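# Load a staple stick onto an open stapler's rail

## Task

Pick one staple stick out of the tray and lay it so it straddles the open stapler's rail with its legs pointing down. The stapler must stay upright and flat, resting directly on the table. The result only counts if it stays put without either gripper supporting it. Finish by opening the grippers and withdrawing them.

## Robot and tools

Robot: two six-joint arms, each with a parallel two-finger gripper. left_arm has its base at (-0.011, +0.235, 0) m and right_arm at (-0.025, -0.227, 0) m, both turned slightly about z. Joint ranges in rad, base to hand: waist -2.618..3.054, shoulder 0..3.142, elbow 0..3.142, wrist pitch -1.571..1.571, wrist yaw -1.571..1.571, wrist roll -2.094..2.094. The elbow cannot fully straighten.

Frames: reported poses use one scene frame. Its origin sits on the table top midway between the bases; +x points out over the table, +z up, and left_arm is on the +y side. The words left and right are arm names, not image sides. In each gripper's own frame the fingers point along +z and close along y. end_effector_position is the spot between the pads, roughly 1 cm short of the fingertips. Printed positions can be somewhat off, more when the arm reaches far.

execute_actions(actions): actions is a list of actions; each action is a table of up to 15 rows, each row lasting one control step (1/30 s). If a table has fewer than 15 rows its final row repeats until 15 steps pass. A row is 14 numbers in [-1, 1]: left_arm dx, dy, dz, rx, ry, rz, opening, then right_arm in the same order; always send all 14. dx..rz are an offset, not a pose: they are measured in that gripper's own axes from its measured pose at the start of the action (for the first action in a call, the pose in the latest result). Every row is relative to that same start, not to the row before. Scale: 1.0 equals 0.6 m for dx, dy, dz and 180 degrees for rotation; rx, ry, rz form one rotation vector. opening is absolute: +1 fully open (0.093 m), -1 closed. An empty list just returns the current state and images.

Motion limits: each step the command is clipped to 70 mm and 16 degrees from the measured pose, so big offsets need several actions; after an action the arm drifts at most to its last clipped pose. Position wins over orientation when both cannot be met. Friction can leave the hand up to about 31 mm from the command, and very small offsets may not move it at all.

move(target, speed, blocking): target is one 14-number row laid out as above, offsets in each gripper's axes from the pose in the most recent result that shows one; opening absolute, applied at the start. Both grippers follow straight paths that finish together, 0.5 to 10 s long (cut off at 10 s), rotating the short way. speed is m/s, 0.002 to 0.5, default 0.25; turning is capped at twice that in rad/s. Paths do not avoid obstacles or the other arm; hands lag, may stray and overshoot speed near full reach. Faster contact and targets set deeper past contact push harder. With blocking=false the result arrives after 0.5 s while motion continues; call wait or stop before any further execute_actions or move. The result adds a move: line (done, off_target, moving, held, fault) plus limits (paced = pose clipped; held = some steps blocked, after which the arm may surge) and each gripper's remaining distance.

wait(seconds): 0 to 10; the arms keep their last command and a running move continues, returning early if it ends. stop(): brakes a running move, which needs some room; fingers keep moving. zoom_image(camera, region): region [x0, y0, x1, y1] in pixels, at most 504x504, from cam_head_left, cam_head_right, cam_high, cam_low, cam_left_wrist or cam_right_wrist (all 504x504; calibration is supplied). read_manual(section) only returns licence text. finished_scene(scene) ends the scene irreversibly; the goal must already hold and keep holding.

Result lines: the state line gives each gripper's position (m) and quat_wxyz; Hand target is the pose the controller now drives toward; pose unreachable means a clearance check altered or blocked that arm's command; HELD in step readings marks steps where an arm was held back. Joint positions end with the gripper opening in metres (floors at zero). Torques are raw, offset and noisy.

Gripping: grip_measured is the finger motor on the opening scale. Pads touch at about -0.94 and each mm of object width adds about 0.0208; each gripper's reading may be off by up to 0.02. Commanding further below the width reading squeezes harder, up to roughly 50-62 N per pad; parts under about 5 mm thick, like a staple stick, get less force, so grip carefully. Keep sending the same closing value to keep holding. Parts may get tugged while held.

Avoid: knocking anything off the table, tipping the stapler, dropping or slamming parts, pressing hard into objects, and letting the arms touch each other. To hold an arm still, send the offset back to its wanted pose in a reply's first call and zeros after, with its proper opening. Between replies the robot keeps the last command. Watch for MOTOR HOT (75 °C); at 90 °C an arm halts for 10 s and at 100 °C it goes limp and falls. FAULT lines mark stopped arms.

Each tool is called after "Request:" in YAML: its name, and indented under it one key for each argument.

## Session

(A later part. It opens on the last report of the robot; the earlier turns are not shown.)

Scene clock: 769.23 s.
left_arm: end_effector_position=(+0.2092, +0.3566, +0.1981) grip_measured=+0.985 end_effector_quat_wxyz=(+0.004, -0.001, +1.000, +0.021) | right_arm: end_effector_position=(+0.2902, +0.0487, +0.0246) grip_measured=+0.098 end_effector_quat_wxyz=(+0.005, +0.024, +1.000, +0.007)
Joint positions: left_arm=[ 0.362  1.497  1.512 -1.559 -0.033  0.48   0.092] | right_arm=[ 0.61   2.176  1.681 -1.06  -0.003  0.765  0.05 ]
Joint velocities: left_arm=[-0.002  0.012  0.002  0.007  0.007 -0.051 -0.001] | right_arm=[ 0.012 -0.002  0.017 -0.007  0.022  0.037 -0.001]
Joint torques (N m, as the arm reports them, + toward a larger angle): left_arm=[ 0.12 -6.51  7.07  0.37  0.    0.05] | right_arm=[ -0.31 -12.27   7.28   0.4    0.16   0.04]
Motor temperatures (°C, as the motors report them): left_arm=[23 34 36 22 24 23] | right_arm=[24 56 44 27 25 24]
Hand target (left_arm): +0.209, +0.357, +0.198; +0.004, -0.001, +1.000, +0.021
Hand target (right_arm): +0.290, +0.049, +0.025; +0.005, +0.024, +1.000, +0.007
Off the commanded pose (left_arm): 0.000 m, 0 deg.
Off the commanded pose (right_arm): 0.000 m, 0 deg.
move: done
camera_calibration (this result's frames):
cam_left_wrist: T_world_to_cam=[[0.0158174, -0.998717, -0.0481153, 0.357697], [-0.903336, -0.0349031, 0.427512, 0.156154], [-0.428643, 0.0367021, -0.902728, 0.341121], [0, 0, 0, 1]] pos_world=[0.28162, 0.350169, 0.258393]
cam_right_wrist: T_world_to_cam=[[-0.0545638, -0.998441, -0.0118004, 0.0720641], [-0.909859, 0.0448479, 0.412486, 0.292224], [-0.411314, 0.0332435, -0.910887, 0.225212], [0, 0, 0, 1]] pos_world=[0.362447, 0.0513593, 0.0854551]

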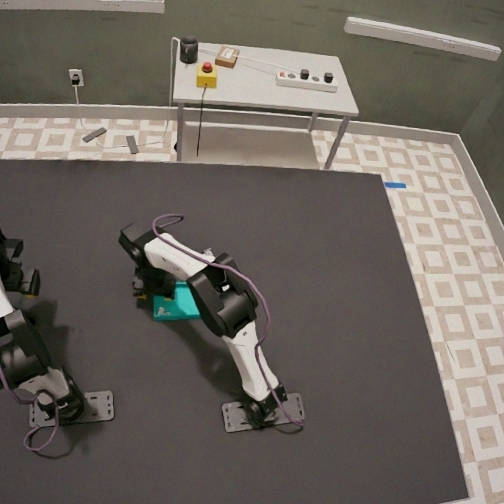

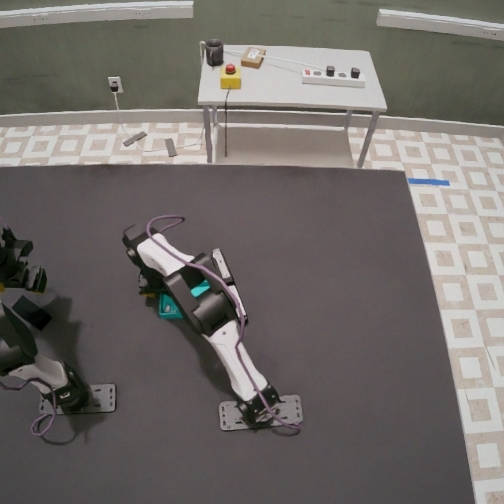

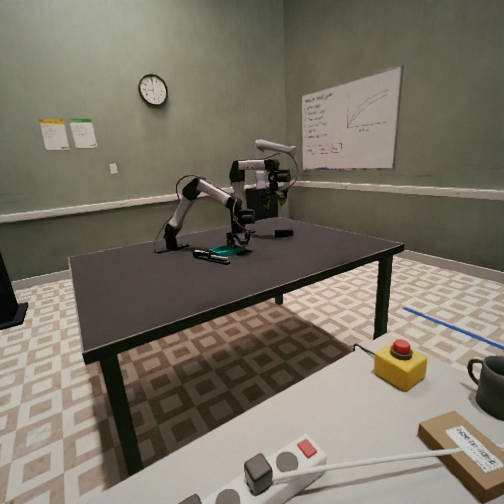

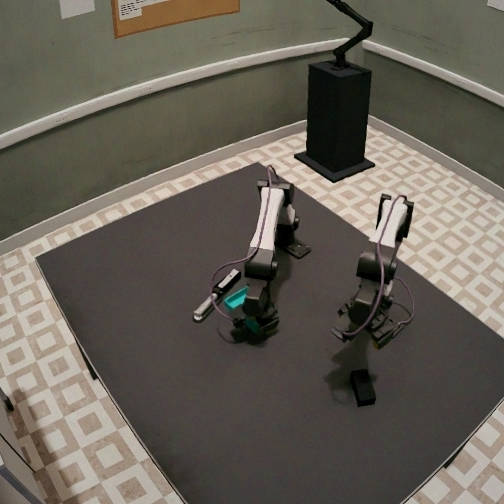

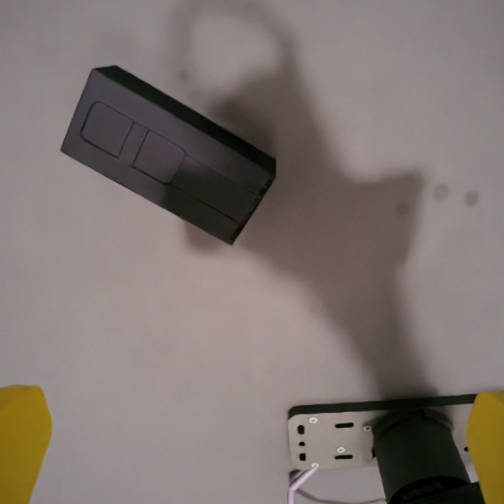

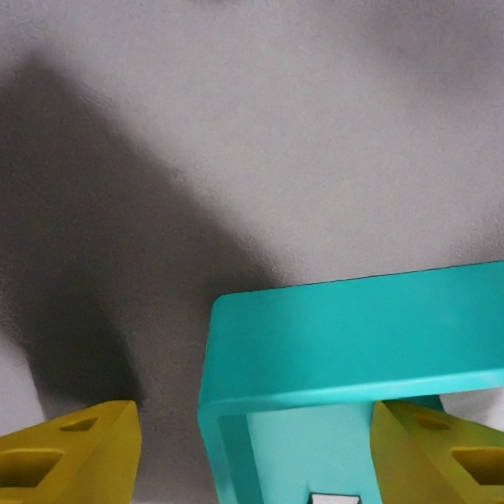

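It pushed A. Lift and look.

Request:
move:
  target: [0,0,0,0,0,0,1, 0.03,-0.03,-0.13,0,0,0,0.1]
  speed: 0.1

Scene clock: 775.00 s.
left_arm: end_effector_position=(+0.2092, +0.3566, +0.1981) grip_measured=+0.985 end_effector_quat_wxyz=(+0.004, -0.001, +1.000, +0.021) | right_arm: end_effector_position=(+0.2692, +0.0304, +0.0962) grip_measured=+0.098 end_effector_quat_wxyz=(+0.002, +0.024, +1.000, +0.004)
Joint positions: left_arm=[ 0.362  1.497  1.512 -1.559 -0.033  0.48   0.092] | right_arm=[ 0.61   2.027  1.74  -1.276 -0.003  0.765  0.05 ]
Joint velocities: left_arm=[ 0.012  0.002 -0.017 -0.007 -0.007  0.022  0.   ] | right_arm=[ 0.002 -0.002  0.002 -0.066 -0.022 -0.051 -0.001]
Joint torques (N m, as the arm reports them, + toward a larger angle): left_arm=[ 0.26 -6.49  7.13  0.38  0.02  0.04] | right_arm=[ -0.48 -11.66   8.78   0.34   0.16   0.02]
Motor temperatures (°C, as the motors report them): left_arm=[23 34 36 22 24 23] | right_arm=[24 57 44 27 25 24]
Hand target (left_arm): +0.209, +0.357, +0.198; +0.004, -0.001, +1.000, +0.021
Hand target (right_arm): +0.270, +0.030, +0.102; +0.005, +0.024, +1.000, +0.007
Off the commanded pose (left_arm): 0.000 m, 0 deg.
Off the commanded pose (right_arm): 0.006 m, 0 deg.
move: done
camera_calibration (this result's frames):
cam_left_wrist: T_world_to_cam=[[0.0158174, -0.998717, -0.0481153, 0.357697], [-0.903336, -0.0349031, 0.427512, 0.156154], [-0.428643, 0.0367021, -0.902728, 0.341121], [0, 0, 0, 1]] pos_world=[0.28162, 0.350169, 0.258393]
cam_right_wrist: T_world_to_cam=[[-0.0546182, -0.998488, -0.00621293, 0.052927], [-0.907353, 0.0470338, 0.41773, 0.243138], [-0.416806, 0.028453, -0.90855, 0.283784], [0, 0, 0, 1]] pos_world=[0.341786, 0.0333367, 0.156595]

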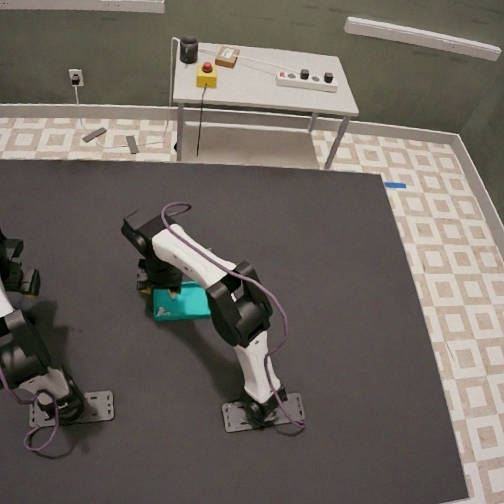

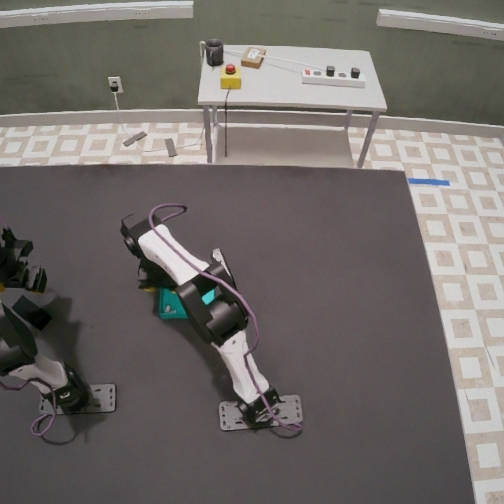

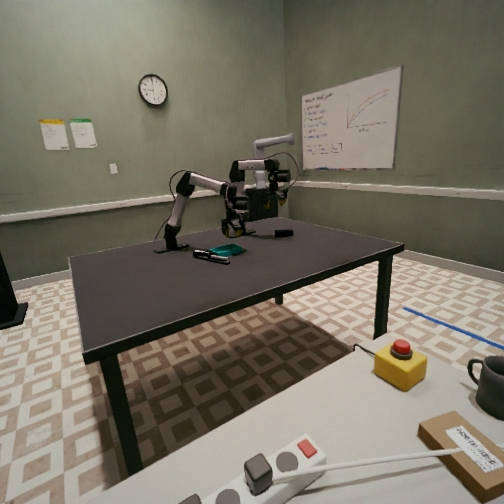

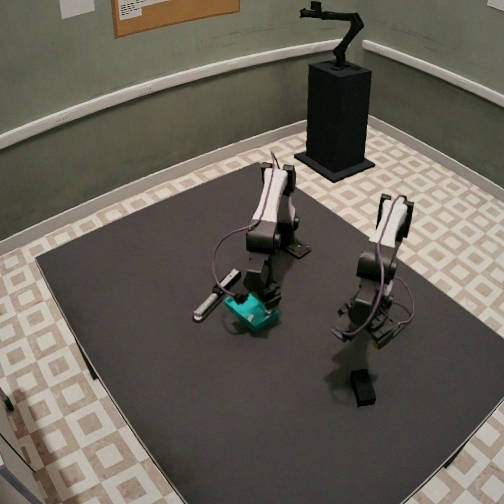

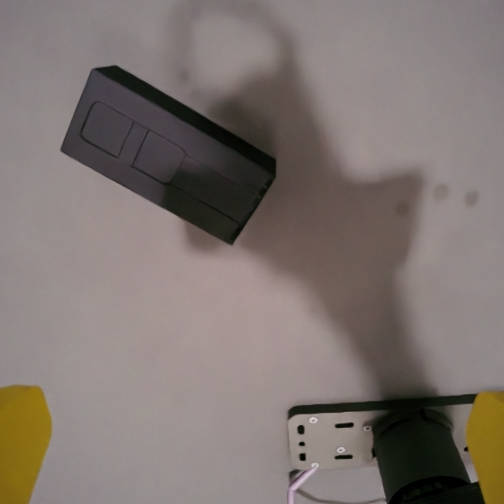

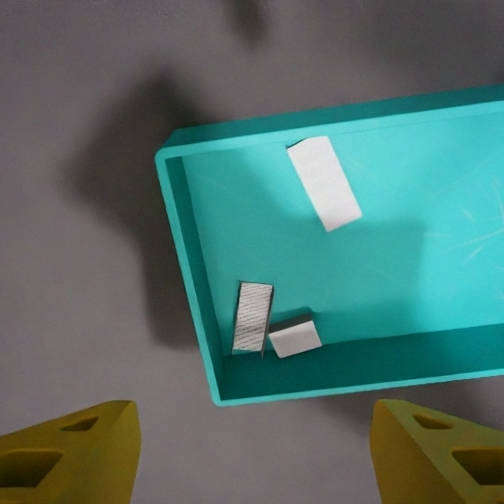

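Request:
move:
  target: [0,0,0,0,0,0,1, -0.034,-0.042,0.05,0,0,-0.137,-0.45]
  speed: 0.1

Scene clock: 789.97 s.
left_arm: end_effector_position=(+0.2092, +0.3566, +0.1981) grip_measured=+0.985 end_effector_quat_wxyz=(+0.004, -0.001, +1.000, +0.021) | right_arm: end_effector_position=(+0.2893, +0.0088, +0.0745) grip_measured=-0.448 end_effector_quat_wxyz=(+0.010, -0.188, +0.982, +0.007)
Joint positions: left_arm=[ 0.362  1.497  1.512 -1.559 -0.033  0.48   0.092] | right_arm=[ 0.535  2.027  1.653 -1.172 -0.003  0.263  0.024]
Joint velocities: left_arm=[-0.007 -0.022 -0.002 -0.022 -0.007  0.066  0.001] | right_arm=[ 0.017 -0.002  0.012 -0.022 -0.037 -0.037 -0.   ]
Joint torques (N m, as the arm reports them, + toward a larger angle): left_arm=[ 0.18 -6.36  7.1   0.35  0.01  0.05] | right_arm=[ -0.84 -10.55   5.52   0.51   0.13  -0.01]
Motor temperatures (°C, as the motors report them): left_arm=[23 34 36 22 24 23] | right_arm=[24 59 44 27 25 24]
Hand target (left_arm): +0.209, +0.357, +0.198; +0.004, -0.001, +1.000, +0.021
Hand target (right_arm): +0.288, +0.004, +0.066; +0.002, -0.190, +0.982, +0.003
Off the commanded pose (left_arm): 0.000 m, 0 deg.
Off the commanded pose (right_arm): 0.010 m, 1 deg.
move: done
camera_calibration (this result's frames):
cam_left_wrist: T_world_to_cam=[[0.0158174, -0.998717, -0.0481153, 0.357697], [-0.903336, -0.0349031, 0.427512, 0.156154], [-0.428643, 0.0367021, -0.902728, 0.341121], [0, 0, 0, 1]] pos_world=[0.28162, 0.350169, 0.258393]
cam_right_wrist: T_world_to_cam=[[0.363408, -0.931595, -0.00805403, -0.0889874], [-0.85271, -0.336093, 0.39991, 0.260385], [-0.375261, -0.138463, -0.916519, 0.263143], [0, 0, 0, 1]] pos_world=[0.353119, 0.0410486, 0.136329]

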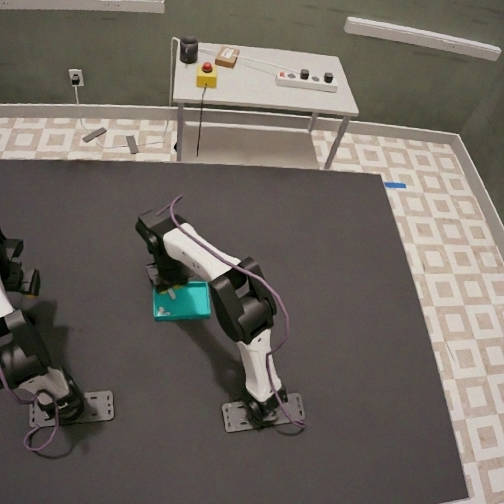

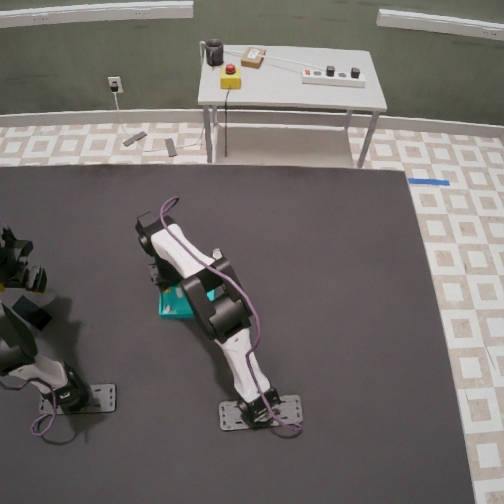

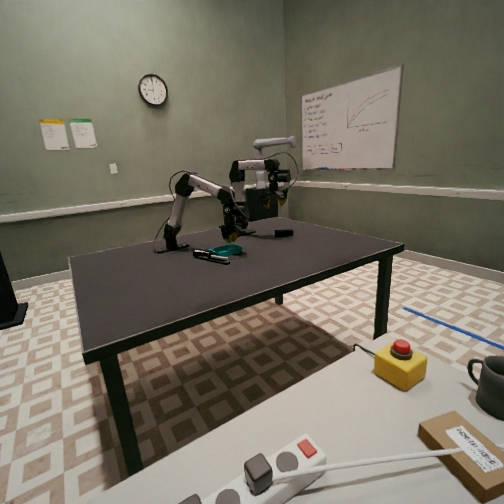

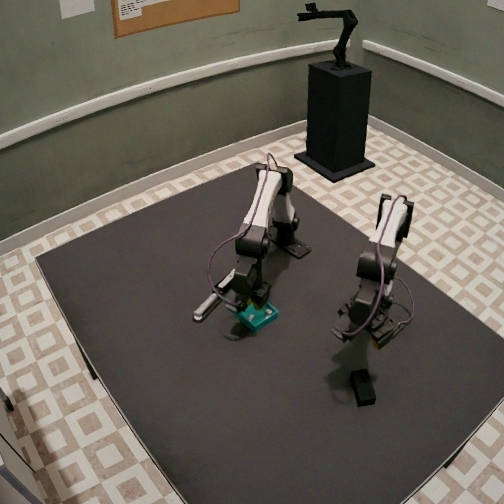

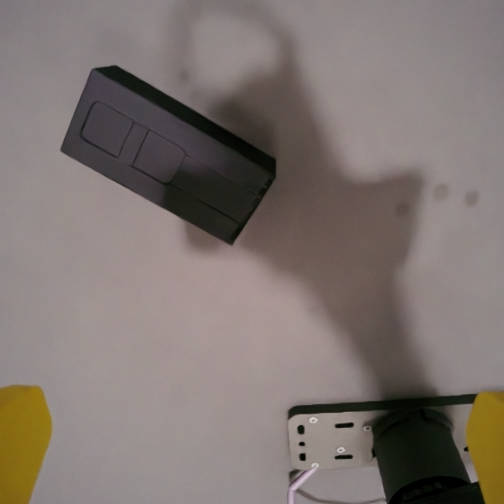

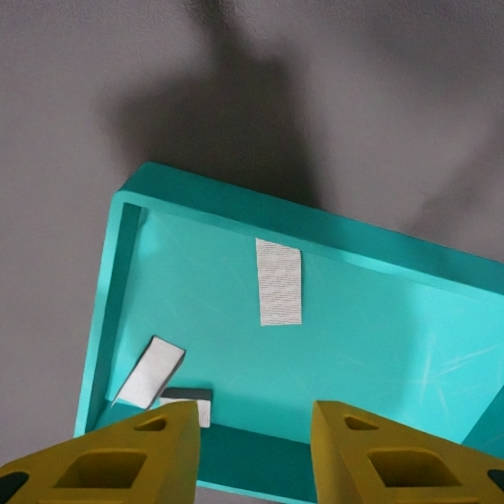

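Request:
move:
  target: [0,0,0,0,0,0,1, -0.002,-0.016,0.055,0.01,0.015,0,-0.45]
  speed: 0.05

Scene clock: 797.70 s.
left_arm: end_effector_position=(+0.2092, +0.3566, +0.1981) grip_measured=+0.985 end_effector_quat_wxyz=(+0.004, -0.001, +1.000, +0.021) | right_arm: end_effector_position=(+0.2953, +0.0081, +0.0542) grip_measured=-0.448 end_effector_quat_wxyz=(+0.000, -0.187, +0.982, -0.001)
Joint positions: left_arm=[ 0.362  1.497  1.512 -1.559 -0.033  0.48   0.092] | right_arm=[ 0.526  2.082  1.653 -1.143  0.002  0.257  0.024]
Joint velocities: left_arm=[-0.007  0.027 -0.002  0.007 -0.051  0.037 -0.   ] | right_arm=[-0.002  0.007  0.007 -0.007 -0.022 -0.037 -0.   ]
Joint torques (N m, as the arm reports them, + toward a larger angle): left_arm=[ 0.2  -6.44  7.17  0.37  0.01  0.05] | right_arm=[ -0.88 -10.23   5.25   0.51   0.27  -0.04]
Motor temperatures (°C, as the motors report them): left_arm=[23 34 36 22 24 23] | right_arm=[24 59 44 27 25 24]
Hand target (left_arm): +0.209, +0.357, +0.198; +0.004, -0.001, +1.000, +0.021
Hand target (right_arm): +0.294, +0.001, +0.042; -0.010, -0.188, +0.982, -0.013
Off the commanded pose (left_arm): 0.000 m, 0 deg.
Off the commanded pose (right_arm): 0.015 m, 2 deg.
move: off_target (right_arm)
camera_calibration (this result's frames):
cam_left_wrist: T_world_to_cam=[[0.0158174, -0.998717, -0.0481153, 0.357697], [-0.903336, -0.0349031, 0.427512, 0.156154], [-0.428643, 0.0367021, -0.902728, 0.341121], [0, 0, 0, 1]] pos_world=[0.28162, 0.350169, 0.258393]
cam_right_wrist: T_world_to_cam=[[0.361534, -0.932352, 0.00344734, -0.092048], [-0.846294, -0.326608, 0.420849, 0.270334], [-0.391253, -0.155069, -0.907124, 0.25101], [0, 0, 0, 1]] pos_world=[0.360269, 0.0413959, 0.114245]

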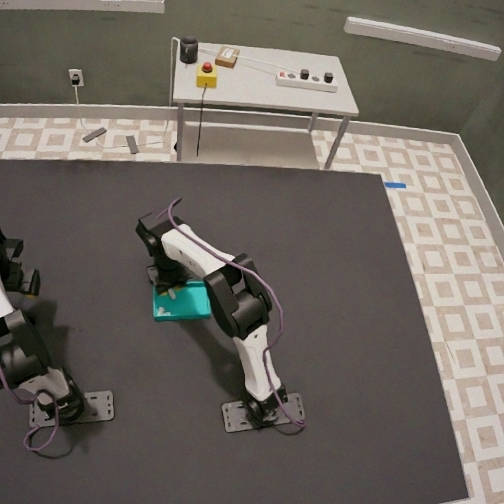

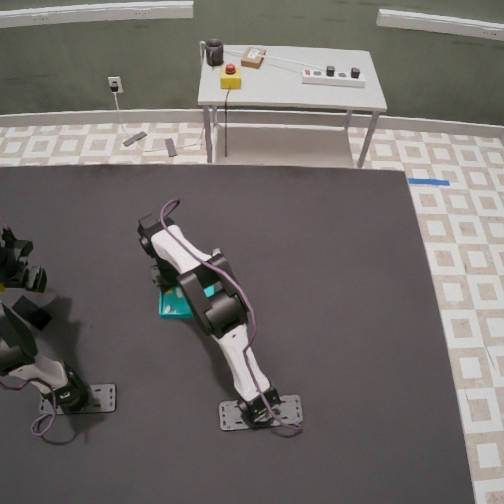

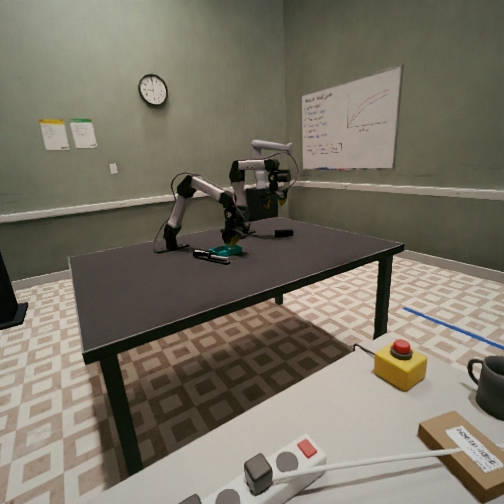

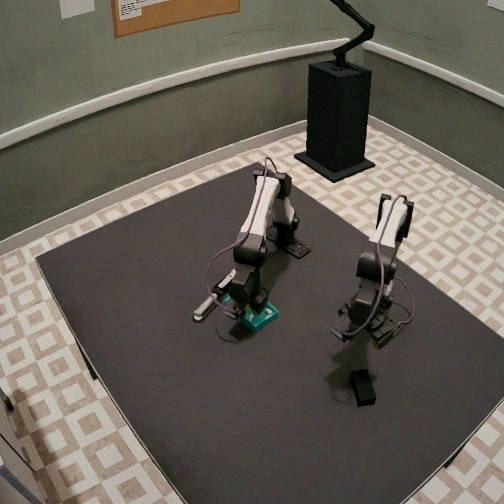

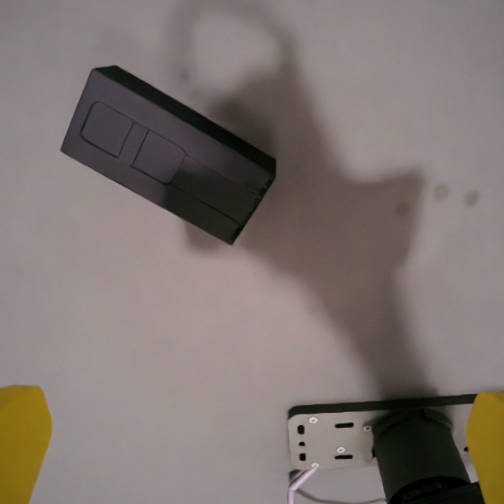

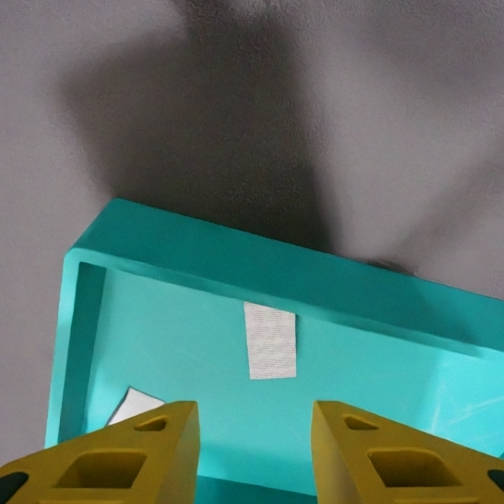

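Request:
move:
  target: [0,0,0,0,0,0,1, 0.008,-0.008,0.045,0.01,0.01,0,-0.45]
  speed: 0.04

Scene clock: 808.13 s.
left_arm: end_effector_position=(+0.2092, +0.3566, +0.1981) grip_measured=+0.985 end_effector_quat_wxyz=(+0.004, -0.001, +1.000, +0.021) | right_arm: end_effector_position=(+0.2949, +0.0060, +0.0386) grip_measured=-0.448 end_effector_quat_wxyz=(-0.005, -0.188, +0.982, -0.008)
Joint positions: left_arm=[ 0.362  1.497  1.512 -1.559 -0.033  0.48   0.092] | right_arm=[ 0.526  2.103  1.622 -1.105  0.011  0.256  0.024]
Joint velocities: left_arm=[-0.012 -0.002  0.007  0.022 -0.095  0.007 -0.   ] | right_arm=[-0.002 -0.007  0.002 -0.066  0.007  0.007 -0.   ]
Joint torques (N m, as the arm reports them, + toward a larger angle): left_arm=[ 0.13 -6.51  7.08  0.36  0.    0.05] | right_arm=[ -0.17 -10.44   5.5    0.41   0.24   0.05]
Motor temperatures (°C, as the motors report them): left_arm=[23 34 36 22 24 23] | right_arm=[24 58 43 27 25 24]
Hand target (left_arm): +0.209, +0.357, +0.198; +0.004, -0.001, +1.000, +0.021
Hand target (right_arm): +0.292, +0.002, +0.027; -0.012, -0.188, +0.982, -0.019
Off the commanded pose (left_arm): 0.000 m, 0 deg.
Off the commanded pose (right_arm): 0.012 m, 2 deg.
move: off_target (right_arm)
camera_calibration (this result's frames):
cam_left_wrist: T_world_to_cam=[[0.0158174, -0.998717, -0.0481153, 0.357697], [-0.903336, -0.0349031, 0.427512, 0.156154], [-0.428643, 0.0367021, -0.902728, 0.341121], [0, 0, 0, 1]] pos_world=[0.28162, 0.350169, 0.258393]
cam_right_wrist: T_world_to_cam=[[0.36202, -0.932037, 0.0157909, -0.094461], [-0.843251, -0.320219, 0.431726, 0.274488], [-0.397328, -0.169609, -0.901866, 0.238037], [0, 0, 0, 1]] pos_world=[0.360238, 0.0402287, 0.0976657]

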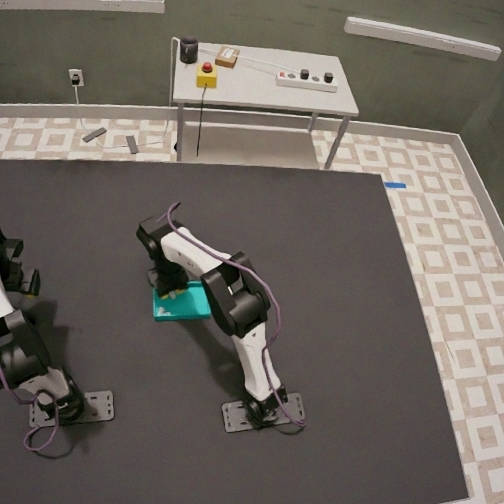

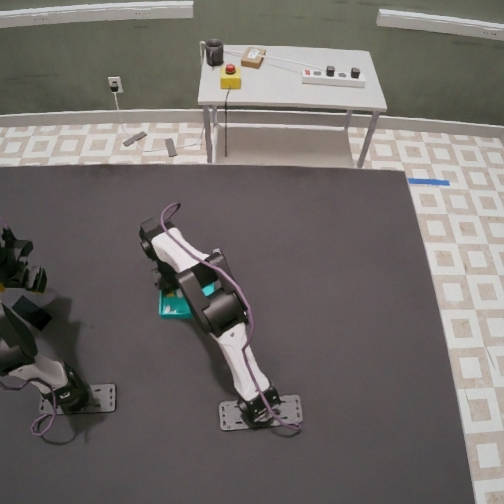

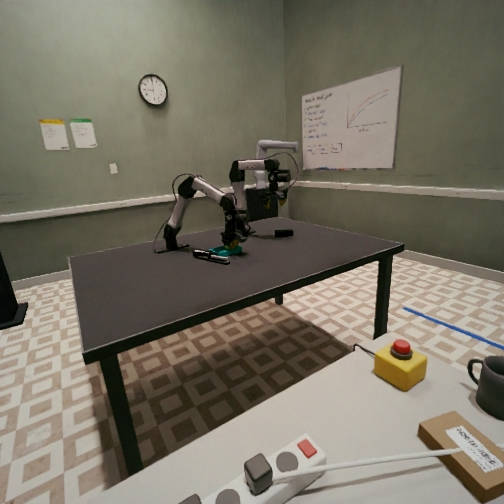

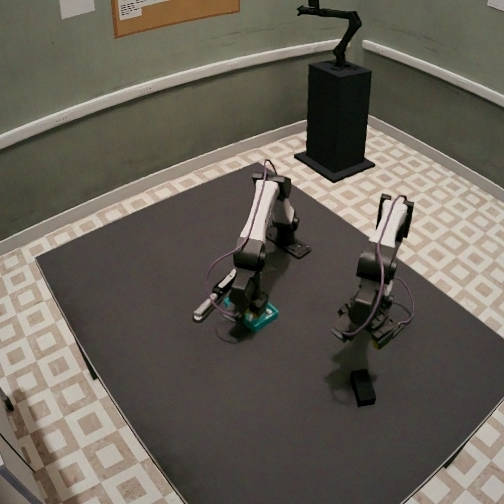

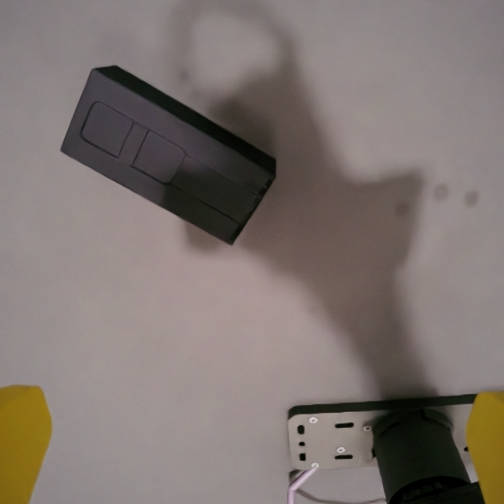

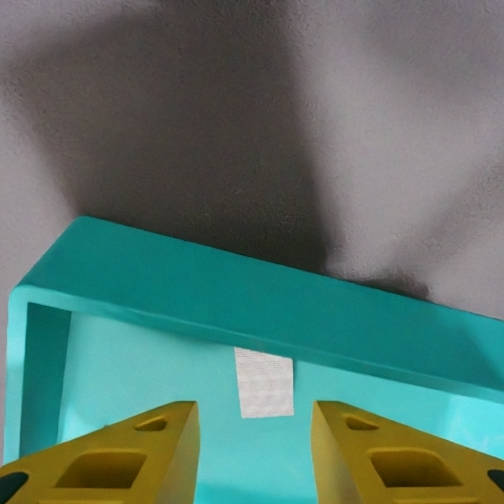

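Request:
move:
  target: [0,0,0,0,0,0,1, 0.004,0,0.04,0.005,0.01,0,-0.45]
  speed: 0.03

Scene clock: 814.80 s.
left_arm: end_effector_position=(+0.2092, +0.3566, +0.1981) grip_measured=+0.985 end_effector_quat_wxyz=(+0.004, -0.001, +1.000, +0.021) | right_arm: end_effector_position=(+0.2973, +0.0076, +0.0286) grip_measured=-0.448 end_effector_quat_wxyz=(-0.007, -0.188, +0.982, -0.010)
Joint positions: left_arm=[ 0.362  1.497  1.512 -1.559 -0.033  0.48   0.092] | right_arm=[ 0.526  2.129  1.622 -1.085  0.011  0.256  0.024]
Joint velocities: left_arm=[ 0.007 -0.012  0.002  0.022  0.007  0.022 -0.   ] | right_arm=[ 0.007  0.012 -0.007  0.037 -0.037 -0.037  0.   ]
Joint torques (N m, as the arm reports them, + toward a larger angle): left_arm=[ 0.22 -6.47  7.05  0.37  0.    0.05] | right_arm=[  0.04 -10.22   4.95   0.48   0.19   0.08]
Motor temperatures (°C, as the motors report them): left_arm=[23 34 36 22 24 23] | right_arm=[24 58 42 27 25 24]
Hand target (left_arm): +0.209, +0.357, +0.198; +0.004, -0.001, +1.000, +0.021
Hand target (right_arm): +0.292, +0.005, +0.015; -0.019, -0.188, +0.982, -0.019
Off the commanded pose (left_arm): 0.000 m, 0 deg.
Off the commanded pose (right_arm): 0.015 m, 2 deg.
move: off_target (right_arm)
camera_calibration (this result's frames):
cam_left_wrist: T_world_to_cam=[[0.0158174, -0.998717, -0.0481153, 0.357697], [-0.903336, -0.0349031, 0.427512, 0.156154], [-0.428643, 0.0367021, -0.902728, 0.341121], [0, 0, 0, 1]] pos_world=[0.28162, 0.350169, 0.258393]
cam_right_wrist: T_world_to_cam=[[0.362103, -0.931964, 0.0180159, -0.0937643], [-0.841441, -0.318493, 0.436508, 0.280661], [-0.401072, -0.17322, -0.89952, 0.231317], [0, 0, 0, 1]] pos_world=[0.362887, 0.0420723, 0.0872529]

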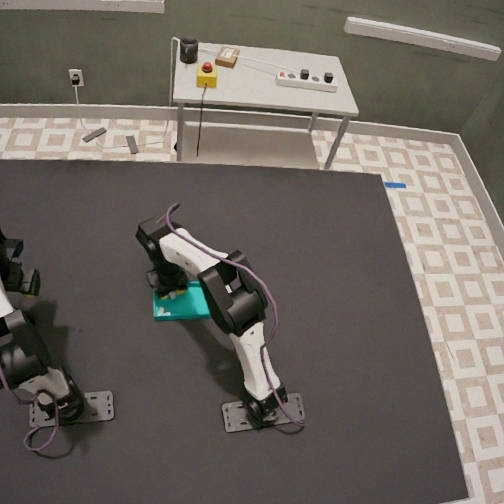

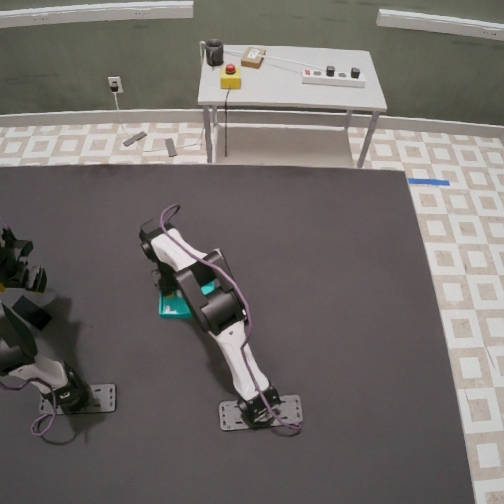

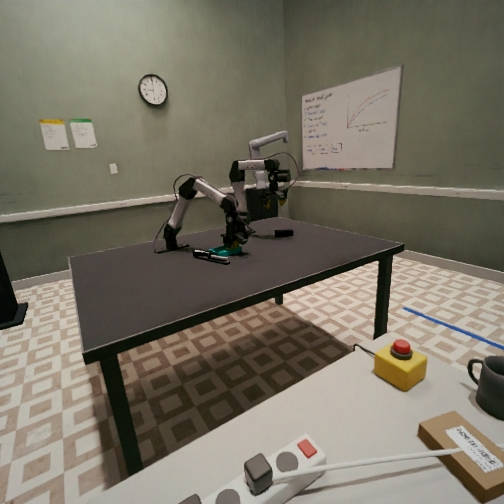

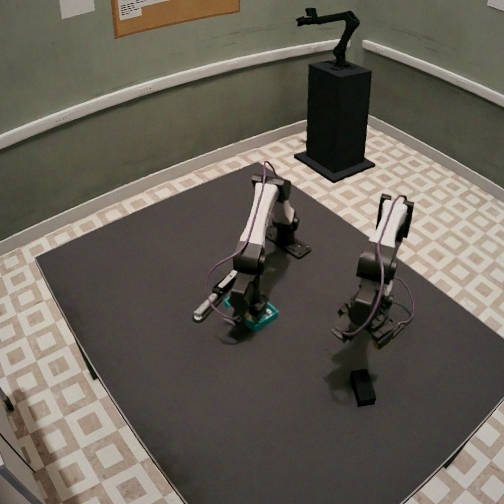

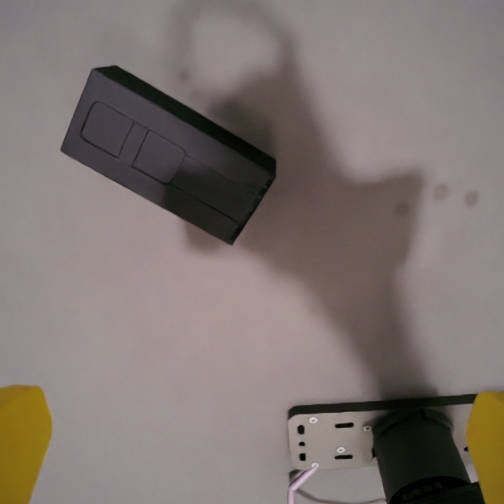

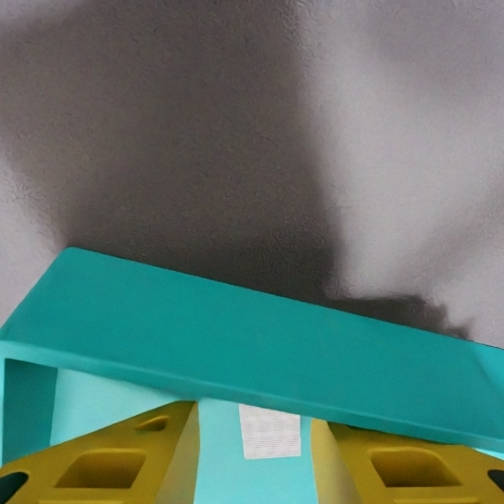

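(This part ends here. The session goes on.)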